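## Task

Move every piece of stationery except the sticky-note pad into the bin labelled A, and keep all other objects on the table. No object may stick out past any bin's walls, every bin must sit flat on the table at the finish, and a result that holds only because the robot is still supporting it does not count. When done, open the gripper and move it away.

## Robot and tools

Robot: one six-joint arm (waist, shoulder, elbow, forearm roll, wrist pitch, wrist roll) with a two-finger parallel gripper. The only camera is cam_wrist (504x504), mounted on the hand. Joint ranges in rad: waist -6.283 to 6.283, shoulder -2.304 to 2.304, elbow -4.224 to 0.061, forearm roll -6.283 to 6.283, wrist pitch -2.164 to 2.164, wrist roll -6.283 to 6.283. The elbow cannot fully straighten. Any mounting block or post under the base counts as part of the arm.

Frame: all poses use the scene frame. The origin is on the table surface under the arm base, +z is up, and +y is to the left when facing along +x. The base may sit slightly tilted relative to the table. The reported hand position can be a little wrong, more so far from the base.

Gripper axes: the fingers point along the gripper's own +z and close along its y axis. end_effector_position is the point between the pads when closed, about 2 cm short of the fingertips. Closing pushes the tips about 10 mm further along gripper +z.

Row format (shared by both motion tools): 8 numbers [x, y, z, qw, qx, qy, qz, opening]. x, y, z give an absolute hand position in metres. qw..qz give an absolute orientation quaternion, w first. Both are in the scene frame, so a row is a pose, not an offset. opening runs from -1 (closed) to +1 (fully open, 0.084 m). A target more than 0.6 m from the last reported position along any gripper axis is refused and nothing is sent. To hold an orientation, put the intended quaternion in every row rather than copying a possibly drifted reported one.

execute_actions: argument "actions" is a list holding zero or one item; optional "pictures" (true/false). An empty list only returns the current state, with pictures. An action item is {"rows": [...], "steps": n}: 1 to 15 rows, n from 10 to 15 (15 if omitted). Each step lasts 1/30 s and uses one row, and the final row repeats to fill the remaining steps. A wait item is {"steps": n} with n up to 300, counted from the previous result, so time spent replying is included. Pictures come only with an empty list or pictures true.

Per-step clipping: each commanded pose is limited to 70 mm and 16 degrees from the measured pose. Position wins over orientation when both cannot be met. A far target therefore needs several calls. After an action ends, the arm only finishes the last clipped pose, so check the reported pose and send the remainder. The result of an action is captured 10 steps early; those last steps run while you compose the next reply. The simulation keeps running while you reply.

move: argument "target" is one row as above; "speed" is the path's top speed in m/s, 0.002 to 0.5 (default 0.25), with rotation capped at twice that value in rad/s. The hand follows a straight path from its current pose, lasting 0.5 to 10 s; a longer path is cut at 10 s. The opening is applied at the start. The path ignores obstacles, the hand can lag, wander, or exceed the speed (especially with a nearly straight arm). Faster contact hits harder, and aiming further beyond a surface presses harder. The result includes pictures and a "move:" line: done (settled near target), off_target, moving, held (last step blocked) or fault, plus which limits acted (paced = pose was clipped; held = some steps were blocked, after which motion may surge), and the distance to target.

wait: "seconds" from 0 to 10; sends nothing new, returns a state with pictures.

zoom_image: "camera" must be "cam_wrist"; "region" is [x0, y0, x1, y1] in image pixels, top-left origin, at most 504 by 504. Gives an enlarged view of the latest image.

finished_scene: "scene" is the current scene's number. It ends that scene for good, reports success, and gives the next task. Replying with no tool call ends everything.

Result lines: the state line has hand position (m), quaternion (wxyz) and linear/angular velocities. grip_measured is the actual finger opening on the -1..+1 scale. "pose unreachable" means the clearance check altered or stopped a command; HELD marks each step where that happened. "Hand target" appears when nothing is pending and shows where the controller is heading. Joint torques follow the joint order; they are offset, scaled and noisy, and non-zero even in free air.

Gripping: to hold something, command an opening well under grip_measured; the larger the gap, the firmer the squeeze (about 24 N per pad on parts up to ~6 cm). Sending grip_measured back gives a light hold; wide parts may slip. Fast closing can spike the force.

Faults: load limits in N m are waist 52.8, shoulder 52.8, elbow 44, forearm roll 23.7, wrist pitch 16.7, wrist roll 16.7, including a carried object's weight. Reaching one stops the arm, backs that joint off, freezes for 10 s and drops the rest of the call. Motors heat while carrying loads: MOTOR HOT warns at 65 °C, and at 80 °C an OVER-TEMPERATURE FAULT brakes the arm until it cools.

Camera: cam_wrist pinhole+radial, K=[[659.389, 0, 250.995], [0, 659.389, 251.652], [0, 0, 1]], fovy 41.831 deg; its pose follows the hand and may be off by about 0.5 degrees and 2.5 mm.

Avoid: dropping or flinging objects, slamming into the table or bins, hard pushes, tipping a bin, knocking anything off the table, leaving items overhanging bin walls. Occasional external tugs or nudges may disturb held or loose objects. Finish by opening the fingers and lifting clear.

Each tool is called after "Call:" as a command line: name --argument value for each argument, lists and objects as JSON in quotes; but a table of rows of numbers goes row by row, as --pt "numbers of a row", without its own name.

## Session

Call:
execute_actions --actions '[]'

Scene clock: 0.00 s of 4800.00 s.
end_effector_position=(+0.5776, -0.2537, +0.2153) grip_measured=+1.00 end_effector_quat_wxyz=(+0.095, +0.091, +0.930, +0.342) end_effector_velocity=(+0.001, +0.001, +0.001) end_effector_angular_velocity=(+0.001, -0.002, +0.001)
Joint positions: [-0.748 -0.885 -1.491  0.787 -1.021  2.147  0.084]
Joint velocities: [ 0.001  0.001  0.     0.002 -0.    -0.002 -0.   ]
Joint torques (N m, as the arm reports them, + toward a larger angle): no reading
Motor temperatures (°C, as the motors report them): [26 22 26 27 29 29]
Hand target: +0.578, -0.254, +0.215; +0.095, +0.091, +0.930, +0.342
camera_calibration (this result's frames):
cam_wrist: T_world_to_cam=[[0.10717, 0.744694, 0.658745, 0.0189132], [0.963329, -0.241705, 0.116519, -0.579746], [0.245993, 0.622101, -0.743289, 0.304455], [0, 0, 0, 1]] pos_world=[0.481565, -0.343614, 0.281391]

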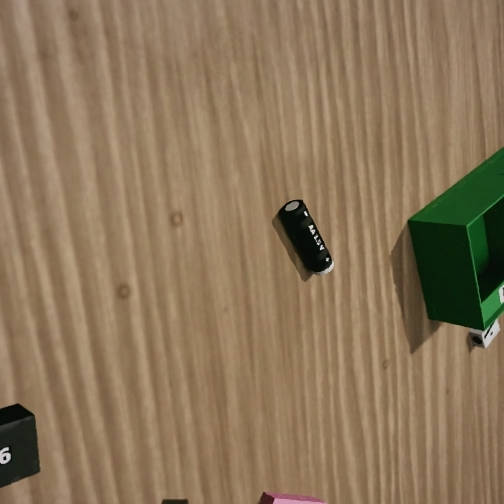

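Call:
move --target '[0.35, 0.03, 0.62, 0.216, 0, 0.976, 0, 1]' --speed 0.3

Scene clock: 2.93 s of 4800.00 s.
end_effector_position=(+0.3502, +0.0300, +0.6185) grip_measured=+1.00 end_effector_quat_wxyz=(+0.215, -0.000, +0.977, +0.000) end_effector_velocity=(-0.001, +0.001, +0.001) end_effector_angular_velocity=(-0.004, +0.001, -0.001)
Joint positions: [ 0.055  0.409 -0.978 -0.098 -1.012  3.339  0.084]
Joint velocities: [ 0.008 -0.    -0.002 -0.007 -0.004  0.01  -0.   ]
Joint torques (N m, as the arm reports them, + toward a larger angle): [ -3.5    0.24 -15.02  -0.13   0.57  -0.25]
Motor temperatures (°C, as the motors report them): [26 22 26 27 29 29]
Hand target: +0.350, +0.030, +0.619; +0.216, -0.000, +0.976, +0.000
Off the commanded pose: 0.002 m, 0 deg.
Kept back: nothing.
move: done
camera_calibration (this result's frames):
cam_wrist: T_world_to_cam=[[0.00115828, 0.999976, 0.00686594, -0.000909458], [0.904111, -0.00398098, 0.427278, -0.517616], [0.427295, 0.00571266, -0.904094, 0.538062], [0, 0, 0, 1]] pos_world=[0.238072, -0.00422495, 0.707631]

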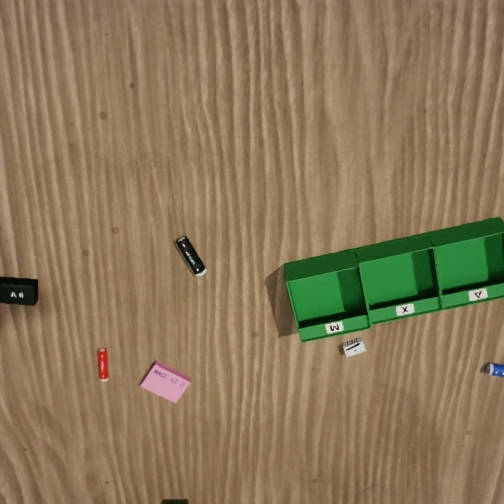

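Call:
zoom_image --camera "cam_wrist" --region '[304, 240, 504, 400]'

Call:
zoom_image --camera "cam_wrist" --region '[0, 230, 220, 420]'

Call:
move --target '[0.55, 0.3, 0.5, 0.13, 0, 0.991, 0, 1]' --speed 0.3

Region (304, 240, 504, 400) of cam_wrist's 504x504 image, scaled by 2.520, with more detail than that image has; it fills the top 403 rows of this view, and the rest is white.

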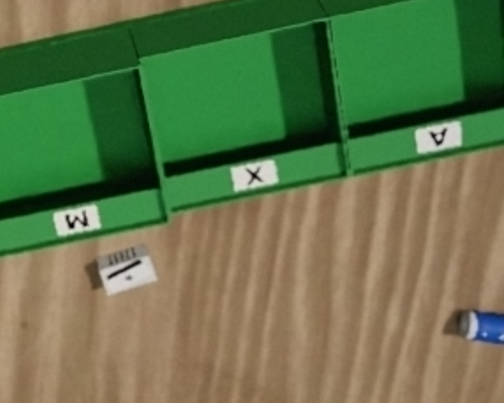

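Region (0, 230, 220, 420) of cam_wrist's 504x504 image, scaled by 2.291, with more detail than that image has; it fills the top 435 rows of this view, and the rest is white.

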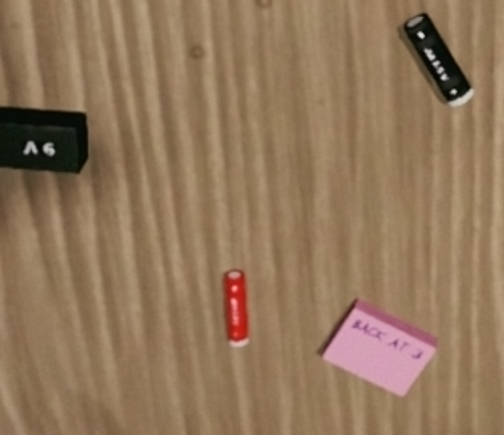

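Scene clock: 5.13 s of 4800.00 s.
end_effector_position=(+0.5506, +0.2989, +0.5012) grip_measured=+1.00 end_effector_quat_wxyz=(+0.130, +0.000, +0.991, +0.000) end_effector_velocity=(+0.001, +0.001, -0.002) end_effector_angular_velocity=(-0.004, +0.003, +0.002)
Joint positions: [ 0.432 -0.424 -1.547 -0.157 -0.959  3.761  0.084]
Joint velocities: [ 0.001 -0.007 -0.005 -0.002 -0.002 -0.001  0.   ]
Joint torques (N m, as the arm reports them, + toward a larger angle): [ -4.69  36.11 -15.26   0.05   0.17  -0.34]
Motor temperatures (°C, as the motors report them): [26 22 26 27 29 29]
Hand target: +0.551, +0.299, +0.501; +0.130, +0.000, +0.992, -0.000
Off the commanded pose: 0.002 m, 0 deg.
Kept back: nothing.
move: done
camera_calibration (this result's frames):
cam_wrist: T_world_to_cam=[[0.00268901, 0.999978, 0.00605563, -0.269675], [0.964201, -0.00419844, 0.265141, -0.599444], [0.265161, 0.00512587, -0.964191, 0.464419], [0, 0, 0, 1]] pos_world=[0.455564, 0.264772, 0.608359]

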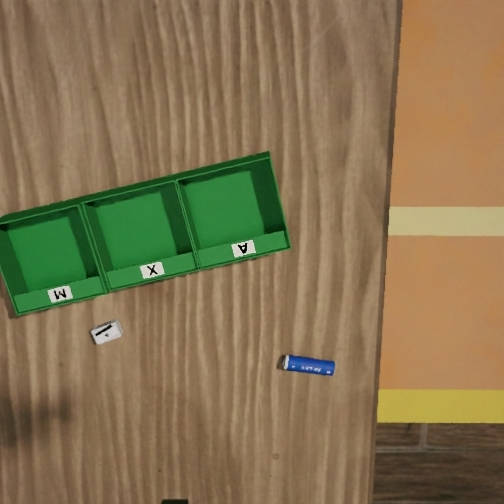

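Call:
move --target '[0.72, 0.14, 0.2, 0, 0, 1, 0, 0.0]' --speed 0.25

Scene clock: 11.33 s of 4800.00 s.
end_effector_position=(+0.7199, +0.1402, +0.2010) grip_measured=-0.01 end_effector_quat_wxyz=(+0.000, -0.000, +1.000, +0.000) end_effector_velocity=(+0.001, -0.002, -0.003) end_effector_angular_velocity=(-0.000, +0.005, -0.003)
Joint positions: [ 0.088 -1.063 -1.88  -0.017 -0.869  3.352  0.044]
Joint velocities: [-0.003 -0.009 -0.007  0.001 -0.003 -0.     0.   ]
Joint torques (N m, as the arm reports them, + toward a larger angle): [ -3.81  54.94 -14.49   0.03  -0.17  -0.37]
Motor temperatures (°C, as the motors report them): [26 22 26 27 29 29]
Hand target: +0.720, +0.140, +0.200; +0.000, +0.000, +1.000, +0.000
Off the commanded pose: 0.001 m, 0 deg.
Kept back: nothing.
After step 90, 1.17 s passed at rest.
move: done
camera_calibration (this result's frames):
cam_wrist: T_world_to_cam=[[0.00380683, 0.999978, 0.0053854, -0.11033], [0.999959, -0.00385069, 0.00815799, -0.657905], [0.00817855, 0.00535413, -0.999952, 0.323093], [0, 0, 0, 1]] pos_world=[0.655656, 0.106064, 0.329039]

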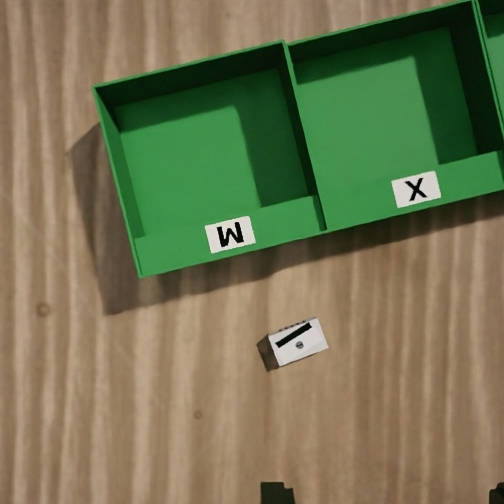

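Call:
zoom_image --camera "cam_wrist" --region '[240, 290, 350, 400]'

Region (240, 290, 350, 400) of cam_wrist's 504x504 image, scaled by 4.582, with more detail than that image has.

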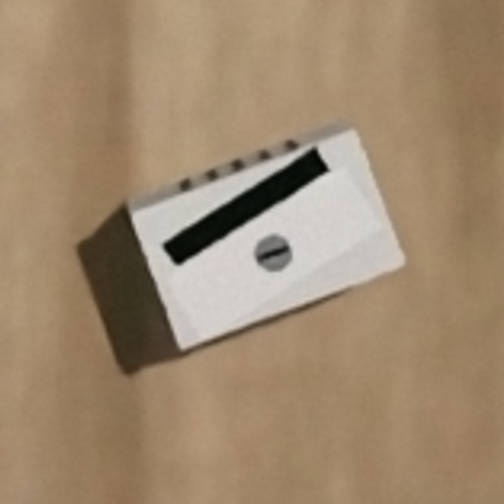

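Call:
move --target '[0.702, 0.1335, 0.07, 0, -0.1736, 0.9848, 0, 0.0]' --speed 0.15

Scene clock: 14.57 s of 4800.00 s.
end_effector_position=(+0.7023, +0.1336, +0.0706) grip_measured=-0.01 end_effector_quat_wxyz=(+0.000, -0.173, +0.985, -0.000) end_effector_velocity=(-0.001, +0.001, -0.003) end_effector_angular_velocity=(+0.000, +0.001, +0.009)
Joint positions: [ 0.081 -1.196 -1.801 -0.022 -0.658  3.004  0.044]
Joint velocities: [ 0.001 -0.004  0.     0.     0.003 -0.008 -0.   ]
Joint torques (N m, as the arm reports them, + toward a larger angle): [ -3.43  54.77 -13.26  -0.01  -0.17  -0.42]
Motor temperatures (°C, as the motors report them): [26 22 26 27 29 29]
Hand target: +0.702, +0.134, +0.070; +0.000, -0.174, +0.985, -0.000
Off the commanded pose: 0.001 m, 0 deg.
Kept back: nothing.
move: done
camera_calibration (this result's frames):
cam_wrist: T_world_to_cam=[[-0.337513, 0.941308, 0.00489592, 0.144668], [0.941305, 0.337471, 0.00766554, -0.643647], [0.00556341, 0.00719577, -0.999959, 0.194424], [0, 0, 0, 1]] pos_world=[0.653614, 0.0796365, 0.198642]

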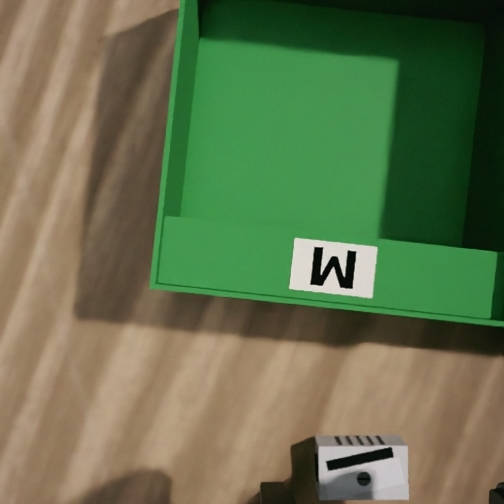

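Call:
move --target '[0.702, 0.1335, 0.032, 0, -0.1736, 0.9848, 0, -0.2]' --speed 0.05

Scene clock: 16.83 s of 4800.00 s.
end_effector_position=(+0.7022, +0.1335, +0.0323) grip_measured=-0.22 end_effector_quat_wxyz=(+0.000, -0.174, +0.985, -0.000) end_effector_velocity=(+0.000, -0.000, -0.002) end_effector_angular_velocity=(-0.001, -0.001, -0.001)
Joint positions: [ 0.081 -1.261 -1.827 -0.023 -0.619  3.004  0.035]
Joint velocities: [ 0.    -0.003 -0.002 -0.001  0.002  0.002  0.   ]
Joint torques (N m, as the arm reports them, + toward a larger angle): [ -3.08  56.05 -13.02  -0.06  -0.14  -0.38]
Motor temperatures (°C, as the motors report them): [26 22 26 27 29 29]
Hand target: +0.702, +0.134, +0.032; +0.000, -0.174, +0.985, -0.000
Off the commanded pose: 0.000 m, 0 deg.
Kept back: nothing.
move: done
camera_calibration (this result's frames):
cam_wrist: T_world_to_cam=[[-0.338256, 0.941041, 0.00509149, 0.145423], [0.941039, 0.338215, 0.00744719, -0.643049], [0.00528609, 0.00731034, -0.999959, 0.156366], [0, 0, 0, 1]] pos_world=[0.653498, 0.0794964, 0.160408]

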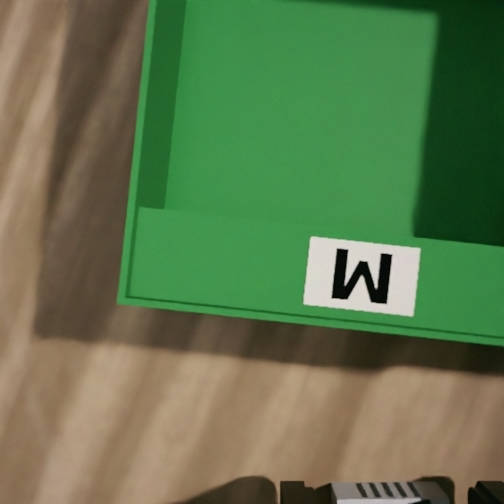

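Call:
move --target '[0.702, 0.1335, 0.028, 0, -0.1736, 0.9848, 0, -0.25]' --speed 0.01

Scene clock: 17.77 s of 4800.00 s.
end_effector_position=(+0.7020, +0.1335, +0.0281) grip_measured=-0.27 end_effector_quat_wxyz=(-0.000, -0.174, +0.985, -0.000) end_effector_velocity=(+0.001, +0.001, +0.000) end_effector_angular_velocity=(-0.000, -0.002, +0.001)
Joint positions: [ 0.081 -1.269 -1.83  -0.023 -0.615  3.004  0.032]
Joint velocities: [ 0.001 -0.    -0.001 -0.001  0.001  0.    -0.   ]
Joint torques (N m, as the arm reports them, + toward a larger angle): [ -3.81  56.18 -12.87  -0.09  -0.17  -0.32]
Motor temperatures (°C, as the motors report them): [26 22 26 27 29 29]
Hand target: +0.702, +0.134, +0.028; +0.000, -0.174, +0.985, -0.000
Off the commanded pose: 0.000 m, 0 deg.
Kept back: nothing.
move: done
camera_calibration (this result's frames):
cam_wrist: T_world_to_cam=[[-0.338274, 0.941034, 0.00514724, 0.145435], [0.941034, 0.338235, 0.00721563, -0.642862], [0.00504917, 0.00728459, -0.999961, 0.152272], [0, 0, 0, 1]] pos_world=[0.653383, 0.0794702, 0.156156]

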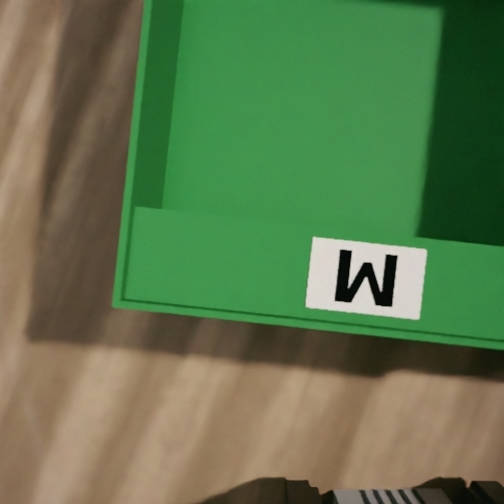

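Call:
move --target '[0.702, 0.1335, 0.026, 0, -0.1736, 0.9848, 0, -0.3]' --speed 0.005

Scene clock: 18.70 s of 4800.00 s.
end_effector_position=(+0.7020, +0.1335, +0.0260) grip_measured=-0.32 end_effector_quat_wxyz=(-0.000, -0.174, +0.985, -0.000) end_effector_velocity=(+0.001, +0.000, +0.000) end_effector_angular_velocity=(+0.000, -0.002, -0.001)
Joint positions: [ 0.081 -1.272 -1.832 -0.023 -0.613  3.004  0.03 ]
Joint velocities: [ 0.    -0.    -0.002 -0.     0.001  0.001 -0.   ]
Joint torques (N m, as the arm reports them, + toward a larger angle): [ -3.98  56.15 -12.67  -0.14  -0.12  -0.35]
Motor temperatures (°C, as the motors report them): [26 22 26 27 29 29]
Hand target: +0.702, +0.134, +0.026; +0.000, -0.174, +0.985, -0.000
Off the commanded pose: 0.000 m, 0 deg.
Kept back: nothing.
move: done
camera_calibration (this result's frames):
cam_wrist: T_world_to_cam=[[-0.338276, 0.941033, 0.00514885, 0.145446], [0.941034, 0.338236, 0.00721638, -0.642843], [0.00504932, 0.00728637, -0.999961, 0.150237], [0, 0, 0, 1]] pos_world=[0.653379, 0.0794688, 0.154121]

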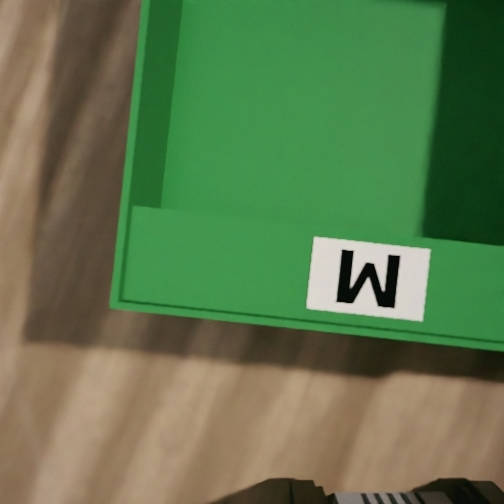

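Call:
zoom_image --camera "cam_wrist" --region '[240, 444, 504, 504]'

Region (240, 444, 504, 504) of cam_wrist's 504x504 image, scaled by 1.909, with more detail than that image has; it fills the top 115 rows of this view, and the rest is white.

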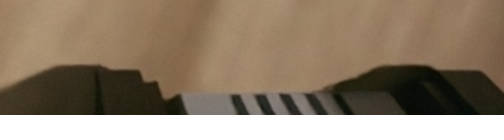

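Call:
execute_actions --actions '[{"rows": [[0.702,0.1335,0.0255,0,-0.1736,0.9848,0,-0.33],[0.702,0.1335,0.025,0,-0.1736,0.9848,0,-0.36],[0.702,0.1335,0.025,0,-0.1736,0.9848,0,-0.39],[0.702,0.1335,0.025,0,-0.1736,0.9848,0,-0.42],[0.702,0.1335,0.025,0,-0.1736,0.9848,0,-0.46],[0.702,0.1335,0.025,0,-0.1736,0.9848,0,-0.5],[0.702,0.1335,0.025,0,-0.1736,0.9848,0,-0.56],[0.702,0.1335,0.025,0,-0.1736,0.9848,0,-0.62],[0.702,0.1335,0.025,0,-0.1736,0.9848,0,-0.7],[0.702,0.1335,0.025,0,-0.1736,0.9848,0,-0.75]], "steps": 13}]'

Call:
move --target '[0.702, 0.1335, 0.12, 0, -0.1736, 0.9848, 0, -0.75]' --speed 0.12

Scene clock: 19.63 s of 4800.00 s.
end_effector_position=(+0.7021, +0.1335, +0.0257) grip_measured=-0.39 end_effector_quat_wxyz=(+0.000, -0.174, +0.985, +0.000) end_effector_velocity=(-0.000, +0.001, -0.008) end_effector_angular_velocity=(+0.000, -0.000, +0.002)
Joint positions: [ 0.081 -1.273 -1.833 -0.023 -0.613  3.004  0.027]
Joint velocities: [ 0.001 -0.014 -0.006  0.     0.008 -0.001 -0.04 ]
Joint torques (N m, as the arm reports them, + toward a larger angle): [ -3.69  55.34 -12.27   0.01  -0.12  -0.39]
Motor temperatures (°C, as the motors report them): [26 22 26 27 29 29]
Steps of this call (steps 1 to 25: nothing new was sent; steps 26 to 28: the first 3 steps of this action). Readings (end_effector_position):
26: (+0.7020, +0.1335, +0.0260)
27: (+0.7020, +0.1335, +0.0259)
28: the state above

Scene clock: 21.17 s of 4800.00 s.
end_effector_position=(+0.7017, +0.1334, +0.1195) grip_measured=-0.45 end_effector_quat_wxyz=(-0.000, -0.174, +0.985, +0.000) end_effector_velocity=(+0.001, +0.000, +0.003) end_effector_angular_velocity=(+0.000, -0.003, +0.002)
Joint positions: [ 0.082 -1.118 -1.78  -0.02  -0.716  3.002  0.024]
Joint velocities: [ 0.     0.005  0.    -0.    -0.002 -0.002  0.   ]
Joint torques (N m, as the arm reports them, + toward a larger angle): [ -3.59  54.09 -13.71  -0.2   -0.2   -0.35]
Motor temperatures (°C, as the motors report them): [26 22 26 27 29 29]
Hand target: +0.702, +0.133, +0.120; -0.000, -0.174, +0.985, +0.000
Off your previous action's commanded pose: 0.000 m, 0 deg at its last step (step 10 of this call).
Off the commanded pose: 0.001 m, 0 deg.
Kept back: nothing.
move: done
camera_calibration (this result's frames):
cam_wrist: T_world_to_cam=[[-0.338328, 0.941013, 0.00527738, 0.144938], [0.941017, 0.338291, 0.00677162, -0.643147], [0.00458689, 0.00725714, -0.999963, 0.244012], [0, 0, 0, 1]] pos_world=[0.65313, 0.0794116, 0.247593]

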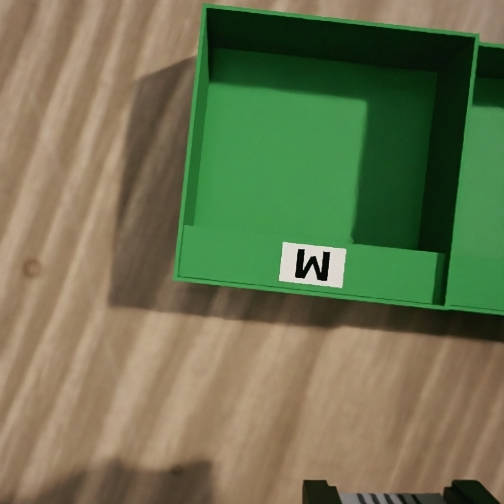

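Call:
move --target '[0.568, 0.26, 0.13, 0, -0.1158, 0.9933, 0, -0.75]' --speed 0.2

Scene clock: 25.37 s of 4800.00 s.
end_effector_position=(+0.5685, +0.2599, +0.1298) grip_measured=-0.45 end_effector_quat_wxyz=(-0.000, -0.116, +0.993, -0.000) end_effector_velocity=(-0.001, +0.002, +0.001) end_effector_angular_velocity=(+0.000, -0.002, -0.003)
Joint positions: [ 0.318 -0.902 -1.405 -0.001 -0.558  3.339  0.024]
Joint velocities: [ 0.004  0.003  0.002 -0.001  0.002  0.009  0.   ]
Joint torques (N m, as the arm reports them, + toward a larger angle): [ -4.44  47.38 -12.46  -0.08  -0.15  -0.34]
Motor temperatures (°C, as the motors report them): [26 22 26 27 29 29]
Hand target: +0.568, +0.260, +0.130; -0.000, -0.116, +0.993, -0.000
Off the commanded pose: 0.001 m, 0 deg.
Kept back: nothing.
move: done
camera_calibration (this result's frames):
cam_wrist: T_world_to_cam=[[-0.226044, 0.974104, 0.00509767, -0.0915495], [0.9741, 0.226006, 0.00707453, -0.550269], [0.00573922, 0.0065648, -0.999962, 0.253562], [0, 0, 0, 1]] pos_world=[0.513867, 0.211878, 0.257912]

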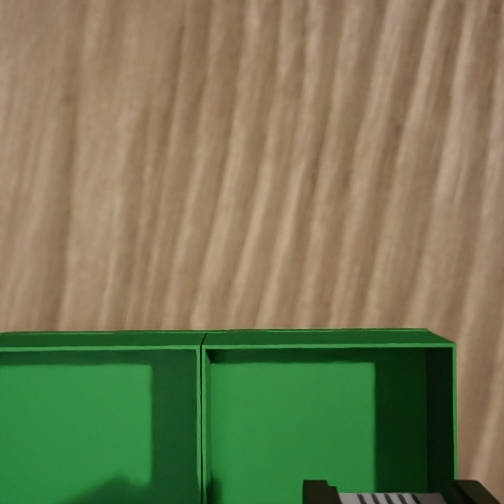

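Call:
move --target '[0.5595, 0.253, 0.08, 0, -0.1158, 0.9933, 0, -0.75]' --speed 0.1

Call:
move --target '[0.5595, 0.253, 0.035, 0, -0.1158, 0.9933, 0, -0.75]' --speed 0.05

Scene clock: 26.67 s of 4800.00 s.
end_effector_position=(+0.5597, +0.2531, +0.0804) grip_measured=-0.45 end_effector_quat_wxyz=(+0.000, -0.116, +0.993, +0.000) end_effector_velocity=(-0.000, -0.000, -0.003) end_effector_angular_velocity=(+0.000, +0.000, -0.002)
Joint positions: [ 0.314 -0.965 -1.379 -0.001 -0.468  3.336  0.024]
Joint velocities: [-0.    -0.004  0.     0.     0.004  0.002  0.   ]
Joint torques (N m, as the arm reports them, + toward a larger angle): [ -3.98  48.26 -11.81  -0.22  -0.17  -0.37]
Motor temperatures (°C, as the motors report them): [26 22 26 27 29 29]
Hand target: +0.560, +0.253, +0.080; +0.000, -0.116, +0.993, -0.000
Off the commanded pose: 0.001 m, 0 deg.
Kept back: nothing.
move: done
camera_calibration (this result's frames):
cam_wrist: T_world_to_cam=[[-0.226223, 0.974062, 0.00516473, -0.0866358], [0.974056, 0.226181, 0.00759714, -0.539952], [0.00623192, 0.00674938, -0.999958, 0.203959], [0, 0, 0, 1]] pos_world=[0.505073, 0.205139, 0.2085]

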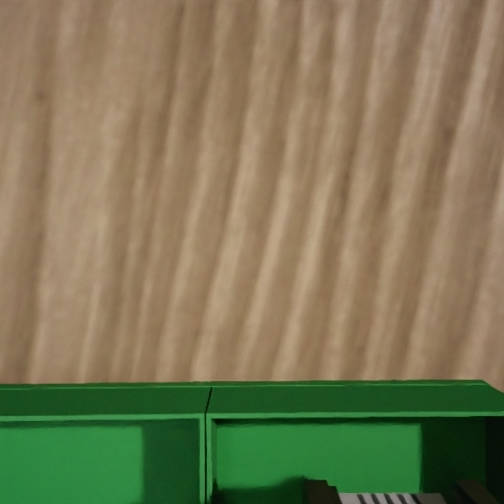

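Scene clock: 27.90 s of 4800.00 s.
end_effector_position=(+0.5597, +0.2531, +0.0353) grip_measured=-0.45 end_effector_quat_wxyz=(+0.000, -0.116, +0.993, +0.000) end_effector_velocity=(-0.001, +0.000, -0.002) end_effector_angular_velocity=(-0.000, +0.002, -0.000)
Joint positions: [ 0.313 -1.049 -1.403 -0.002 -0.409  3.336  0.024]
Joint velocities: [ 0.001 -0.004 -0.     0.001  0.002  0.    -0.   ]
Joint torques (N m, as the arm reports them, + toward a larger angle): [ -4.7   49.25 -11.25  -0.15  -0.12  -0.31]
Motor temperatures (°C, as the motors report them): [26 22 26 27 29 29]
Hand target: +0.560, +0.253, +0.035; +0.000, -0.116, +0.993, -0.000
Off the commanded pose: 0.000 m, 0 deg.
Kept back: nothing.
move: done
camera_calibration (this result's frames):
cam_wrist: T_world_to_cam=[[-0.226231, 0.97406, 0.00515154, -0.0863345], [0.974055, 0.226191, 0.0074335, -0.539527], [0.00607545, 0.00669957, -0.999959, 0.1589], [0, 0, 0, 1]] pos_world=[0.505032, 0.205066, 0.163349]

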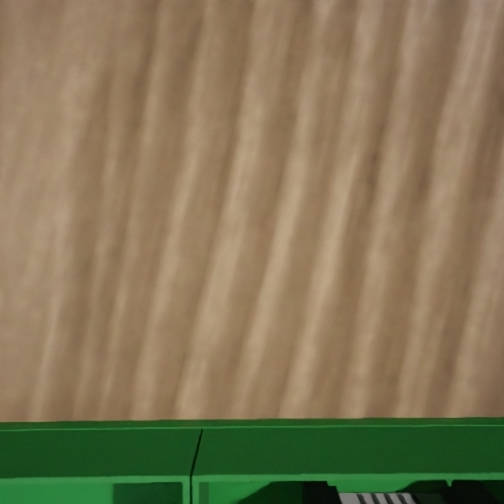

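Call:
move --target '[0.5595, 0.253, 0.032, 0, -0.1158, 0.9933, 0, -0.75]' --speed 0.008

Scene clock: 28.83 s of 4800.00 s.
end_effector_position=(+0.5595, +0.2530, +0.0321) grip_measured=-0.45 end_effector_quat_wxyz=(-0.000, -0.116, +0.993, -0.000) end_effector_velocity=(+0.000, +0.000, -0.000) end_effector_angular_velocity=(+0.001, -0.001, -0.001)
Joint positions: [ 0.313 -1.055 -1.405 -0.001 -0.405  3.336  0.024]
Joint velocities: [ 0.    -0.001 -0.001  0.001  0.001  0.     0.   ]
Joint torques (N m, as the arm reports them, + toward a larger angle): [ -3.99  48.55 -11.18  -0.26  -0.1   -0.37]
Motor temperatures (°C, as the motors report them): [26 22 26 27 29 29]
Hand target: +0.560, +0.253, +0.032; +0.000, -0.116, +0.993, -0.000
Off the commanded pose: 0.000 m, 0 deg.
Kept back: nothing.
move: done
camera_calibration (this result's frames):
cam_wrist: T_world_to_cam=[[-0.226249, 0.974056, 0.00514597, -0.0862781], [0.974052, 0.22621, 0.00721793, -0.539343], [0.0058666, 0.00664549, -0.999961, 0.15581], [0, 0, 0, 1]] pos_world=[0.504913, 0.205009, 0.160141]

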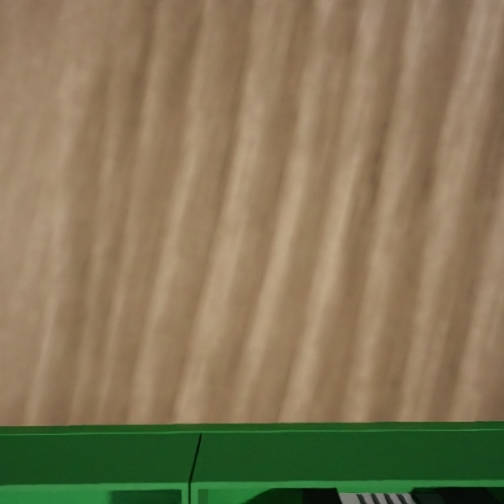

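Call:
execute_actions --actions '[{"rows": [[0.5595,0.253,0.0315,0,-0.1158,0.9933,0,-0.75],[0.5595,0.253,0.031,0,-0.1158,0.9933,0,-0.75],[0.5595,0.253,0.031,0,-0.1158,0.9933,0,-0.75],[0.5595,0.253,0.031,0,-0.1158,0.9933,0,-0.6],[0.5595,0.253,0.031,0,-0.1158,0.9933,0,-0.48],[0.5595,0.253,0.031,0,-0.1158,0.9933,0,-0.4],[0.5595,0.253,0.031,0,-0.1158,0.9933,0,-0.34],[0.5595,0.253,0.031,0,-0.1158,0.9933,0,-0.28],[0.5595,0.253,0.031,0,-0.1158,0.9933,0,-0.22]], "steps": 13}]'

Call:
move --target '[0.5595, 0.253, 0.12, 0, -0.1158, 0.9933, 0, -0.22]' --speed 0.12

Call:
move --target '[0.33, 0.25, 0.52, 0, 0, 1, 0, 0.0]' --speed 0.3

Scene clock: 29.47 s of 4800.00 s.
end_effector_position=(+0.5596, +0.2530, +0.0317) grip_measured=-0.45 end_effector_quat_wxyz=(+0.000, -0.116, +0.993, +0.000) end_effector_velocity=(+0.001, +0.000, -0.004) end_effector_angular_velocity=(-0.002, +0.003, -0.000)
Joint positions: [ 0.313 -1.056 -1.406 -0.001 -0.405  3.336  0.024]
Joint velocities: [-0.    -0.01  -0.009 -0.001 -0.002  0.001  0.   ]
Joint torques (N m, as the arm reports them, + toward a larger angle): [ -4.37  47.35 -10.28  -0.16   0.1   -0.34]
Motor temperatures (°C, as the motors report them): [26 22 26 27 29 29]
Steps of this call (steps 1 to 16: nothing new was sent; steps 17 to 19: the first 3 steps of this action). Readings (end_effector_position):
17: (+0.5595, +0.2530, +0.0320)
18: (+0.5595, +0.2530, +0.0319)
19: the state above

Scene clock: 31.03 s of 4800.00 s.
end_effector_position=(+0.5592, +0.2529, +0.1195) grip_measured=-0.24 end_effector_quat_wxyz=(-0.000, -0.116, +0.993, -0.000) end_effector_velocity=(+0.000, +0.000, +0.002) end_effector_angular_velocity=(+0.001, -0.000, -0.001)
Joint positions: [ 0.314 -0.897 -1.365 -0.001 -0.524  3.335  0.034]
Joint velocities: [-0.     0.004  0.     0.001 -0.003 -0.001 -0.   ]
Joint torques (N m, as the arm reports them, + toward a larger angle): [ -4.36  46.84 -12.21  -0.05  -0.23  -0.38]
Motor temperatures (°C, as the motors report them): [26 22 26 27 29 29]
Hand target: +0.559, +0.253, +0.120; -0.000, -0.116, +0.993, +0.000
Off your previous action's commanded pose: 0.000 m, 0 deg at its last step (step 10 of this call).
Off the commanded pose: 0.001 m, 0 deg.
Kept back: nothing.
move: done
camera_calibration (this result's frames):
cam_wrist: T_world_to_cam=[[-0.226293, 0.974046, 0.00514428, -0.0866474], [0.974044, 0.226257, 0.00678451, -0.539627], [0.00544449, 0.00654605, -0.999964, 0.243513], [0, 0, 0, 1]] pos_world=[0.504687, 0.204899, 0.247611]

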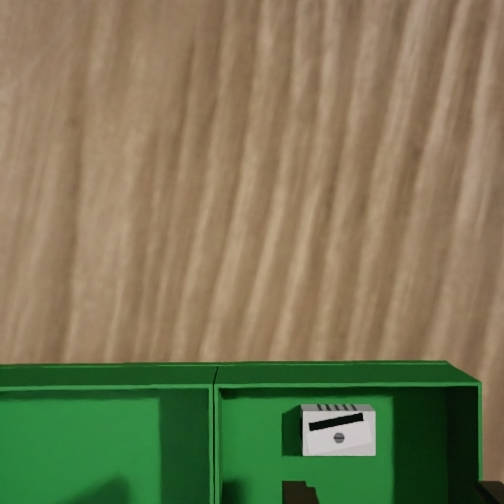

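Scene clock: 33.13 s of 4800.00 s.
end_effector_position=(+0.3297, +0.2502, +0.5189) grip_measured=-0.01 end_effector_quat_wxyz=(-0.000, -0.000, +1.000, -0.000) end_effector_velocity=(-0.001, +0.000, +0.002) end_effector_angular_velocity=(+0.001, -0.001, -0.001)
Joint positions: [ 0.519 -0.009 -1.133  0.012 -1.179  3.767  0.044]
Joint velocities: [ 0.001  0.003 -0.002  0.    -0.003  0.003 -0.   ]
Joint torques (N m, as the arm reports them, + toward a larger angle): [ -4.4   17.79 -15.1    0.16  -0.2   -0.34]
Motor temperatures (°C, as the motors report them): [26 22 26 27 29 29]
Hand target: +0.330, +0.250, +0.519; -0.000, -0.000, +1.000, +0.000
Off the commanded pose: 0.001 m, 0 deg.
Kept back: nothing.
move: done
camera_calibration (this result's frames):
cam_wrist: T_world_to_cam=[[0.00350693, 0.999981, 0.00508468, -0.22024], [0.999972, -0.00354043, 0.00659346, -0.269154], [0.00661134, 0.00506141, -0.999965, 0.64414], [0, 0, 0, 1]] pos_world=[0.26566, 0.216023, 0.647012]

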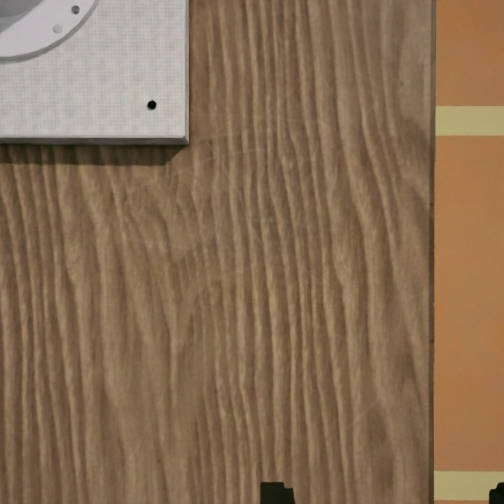

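Sharpener in. Now check the right side.

Call:
move --target '[0.33, -0.17, 0.52, 0, 0, 1, 0, 0.0]' --speed 0.3

Call:
move --target '[0.55, -0.2, 0.52, 0.216, 0, 0.976, 0, 0.0]' --speed 0.3

Scene clock: 35.43 s of 4800.00 s.
end_effector_position=(+0.3290, -0.1687, +0.5199) grip_measured=-0.01 end_effector_quat_wxyz=(+0.000, -0.000, +1.000, +0.000) end_effector_velocity=(+0.000, -0.002, -0.000) end_effector_angular_velocity=(+0.000, +0.000, +0.000)
Joint positions: [-0.506  0.142 -1.015 -0.043 -1.194  2.763  0.044]
Joint velocities: [-0.005 -0.003 -0.003 -0.     0.    -0.006  0.   ]
Joint torques (N m, as the arm reports them, + toward a larger angle): [ -3.06  12.21 -14.73   0.08  -0.15  -0.38]
Motor temperatures (°C, as the motors report them): [26 22 26 27 29 29]
Hand target: +0.329, -0.169, +0.520; +0.000, +0.000, +1.000, +0.000
Off the commanded pose: 0.002 m, 0 deg.
Kept back: nothing.
move: done
camera_calibration (this result's frames):
cam_wrist: T_world_to_cam=[[0.00367257, 0.99998, 0.00524248, 0.198488], [0.999961, -0.00371426, 0.00796483, -0.270607], [0.00798414, 0.00521303, -0.999955, 0.646808], [0, 0, 0, 1]] pos_world=[0.264703, -0.202861, 0.647894]

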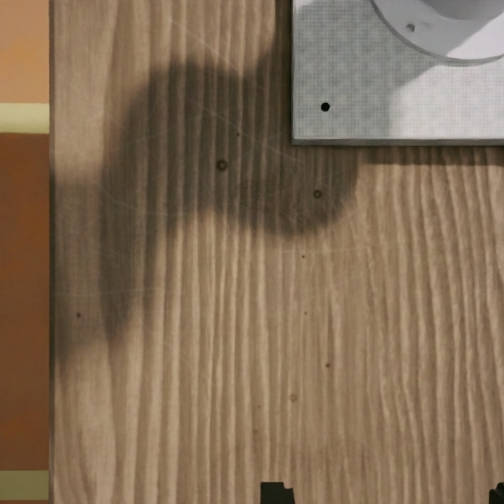

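Scene clock: 36.73 s of 4800.00 s.
end_effector_position=(+0.5497, -0.2006, +0.5205) grip_measured=-0.01 end_effector_quat_wxyz=(+0.216, -0.000, +0.976, -0.000) end_effector_velocity=(+0.002, -0.000, -0.001) end_effector_angular_velocity=(+0.001, -0.001, +0.001)
Joint positions: [-0.477 -0.174 -1.275  0.171 -0.738  2.665  0.044]
Joint velocities: [ 0.    -0.005 -0.003  0.002  0.003 -0.002  0.   ]
Joint torques (N m, as the arm reports them, + toward a larger angle): [ -2.84  26.88 -15.54   0.14   0.54  -0.35]
Motor temperatures (°C, as the motors report them): [26 22 26 27 29 29]
Hand target: +0.550, -0.201, +0.520; +0.216, -0.000, +0.976, -0.000
Off the commanded pose: 0.001 m, 0 deg.
Kept back: nothing.
move: done
camera_calibration (this result's frames):
cam_wrist: T_world_to_cam=[[0.00132013, 0.999981, 0.00600295, 0.23051], [0.903598, -0.00376439, 0.428365, -0.657277], [0.428379, 0.00485875, -0.903586, 0.364523], [0, 0, 0, 1]] pos_world=[0.437456, -0.234752, 0.609549]

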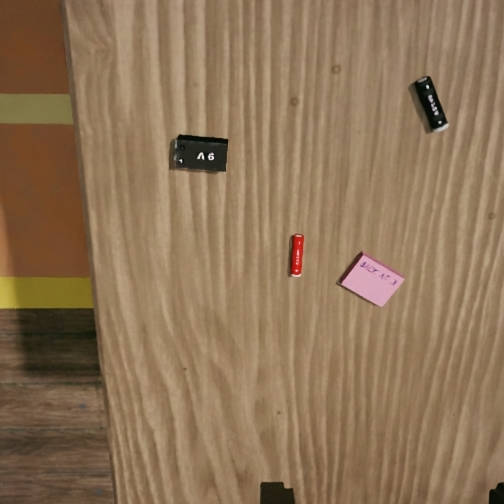

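Call:
zoom_image --camera "cam_wrist" --region '[260, 220, 340, 290]'

Region (260, 220, 340, 290) of cam_wrist's 504x504 image, scaled by 6.300, with more detail than that image has; it fills the top 441 rows of this view, and the rest is white.

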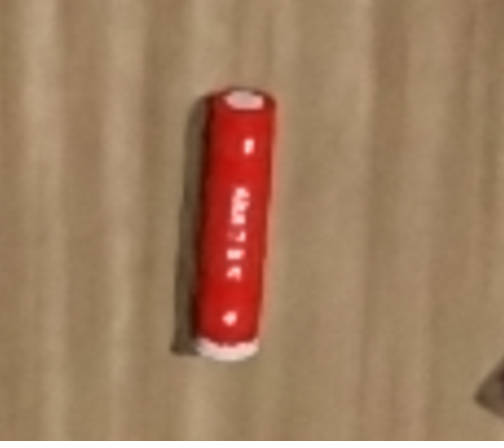

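Call:
finished_scene --scene 2

The scene is finished: the task was done.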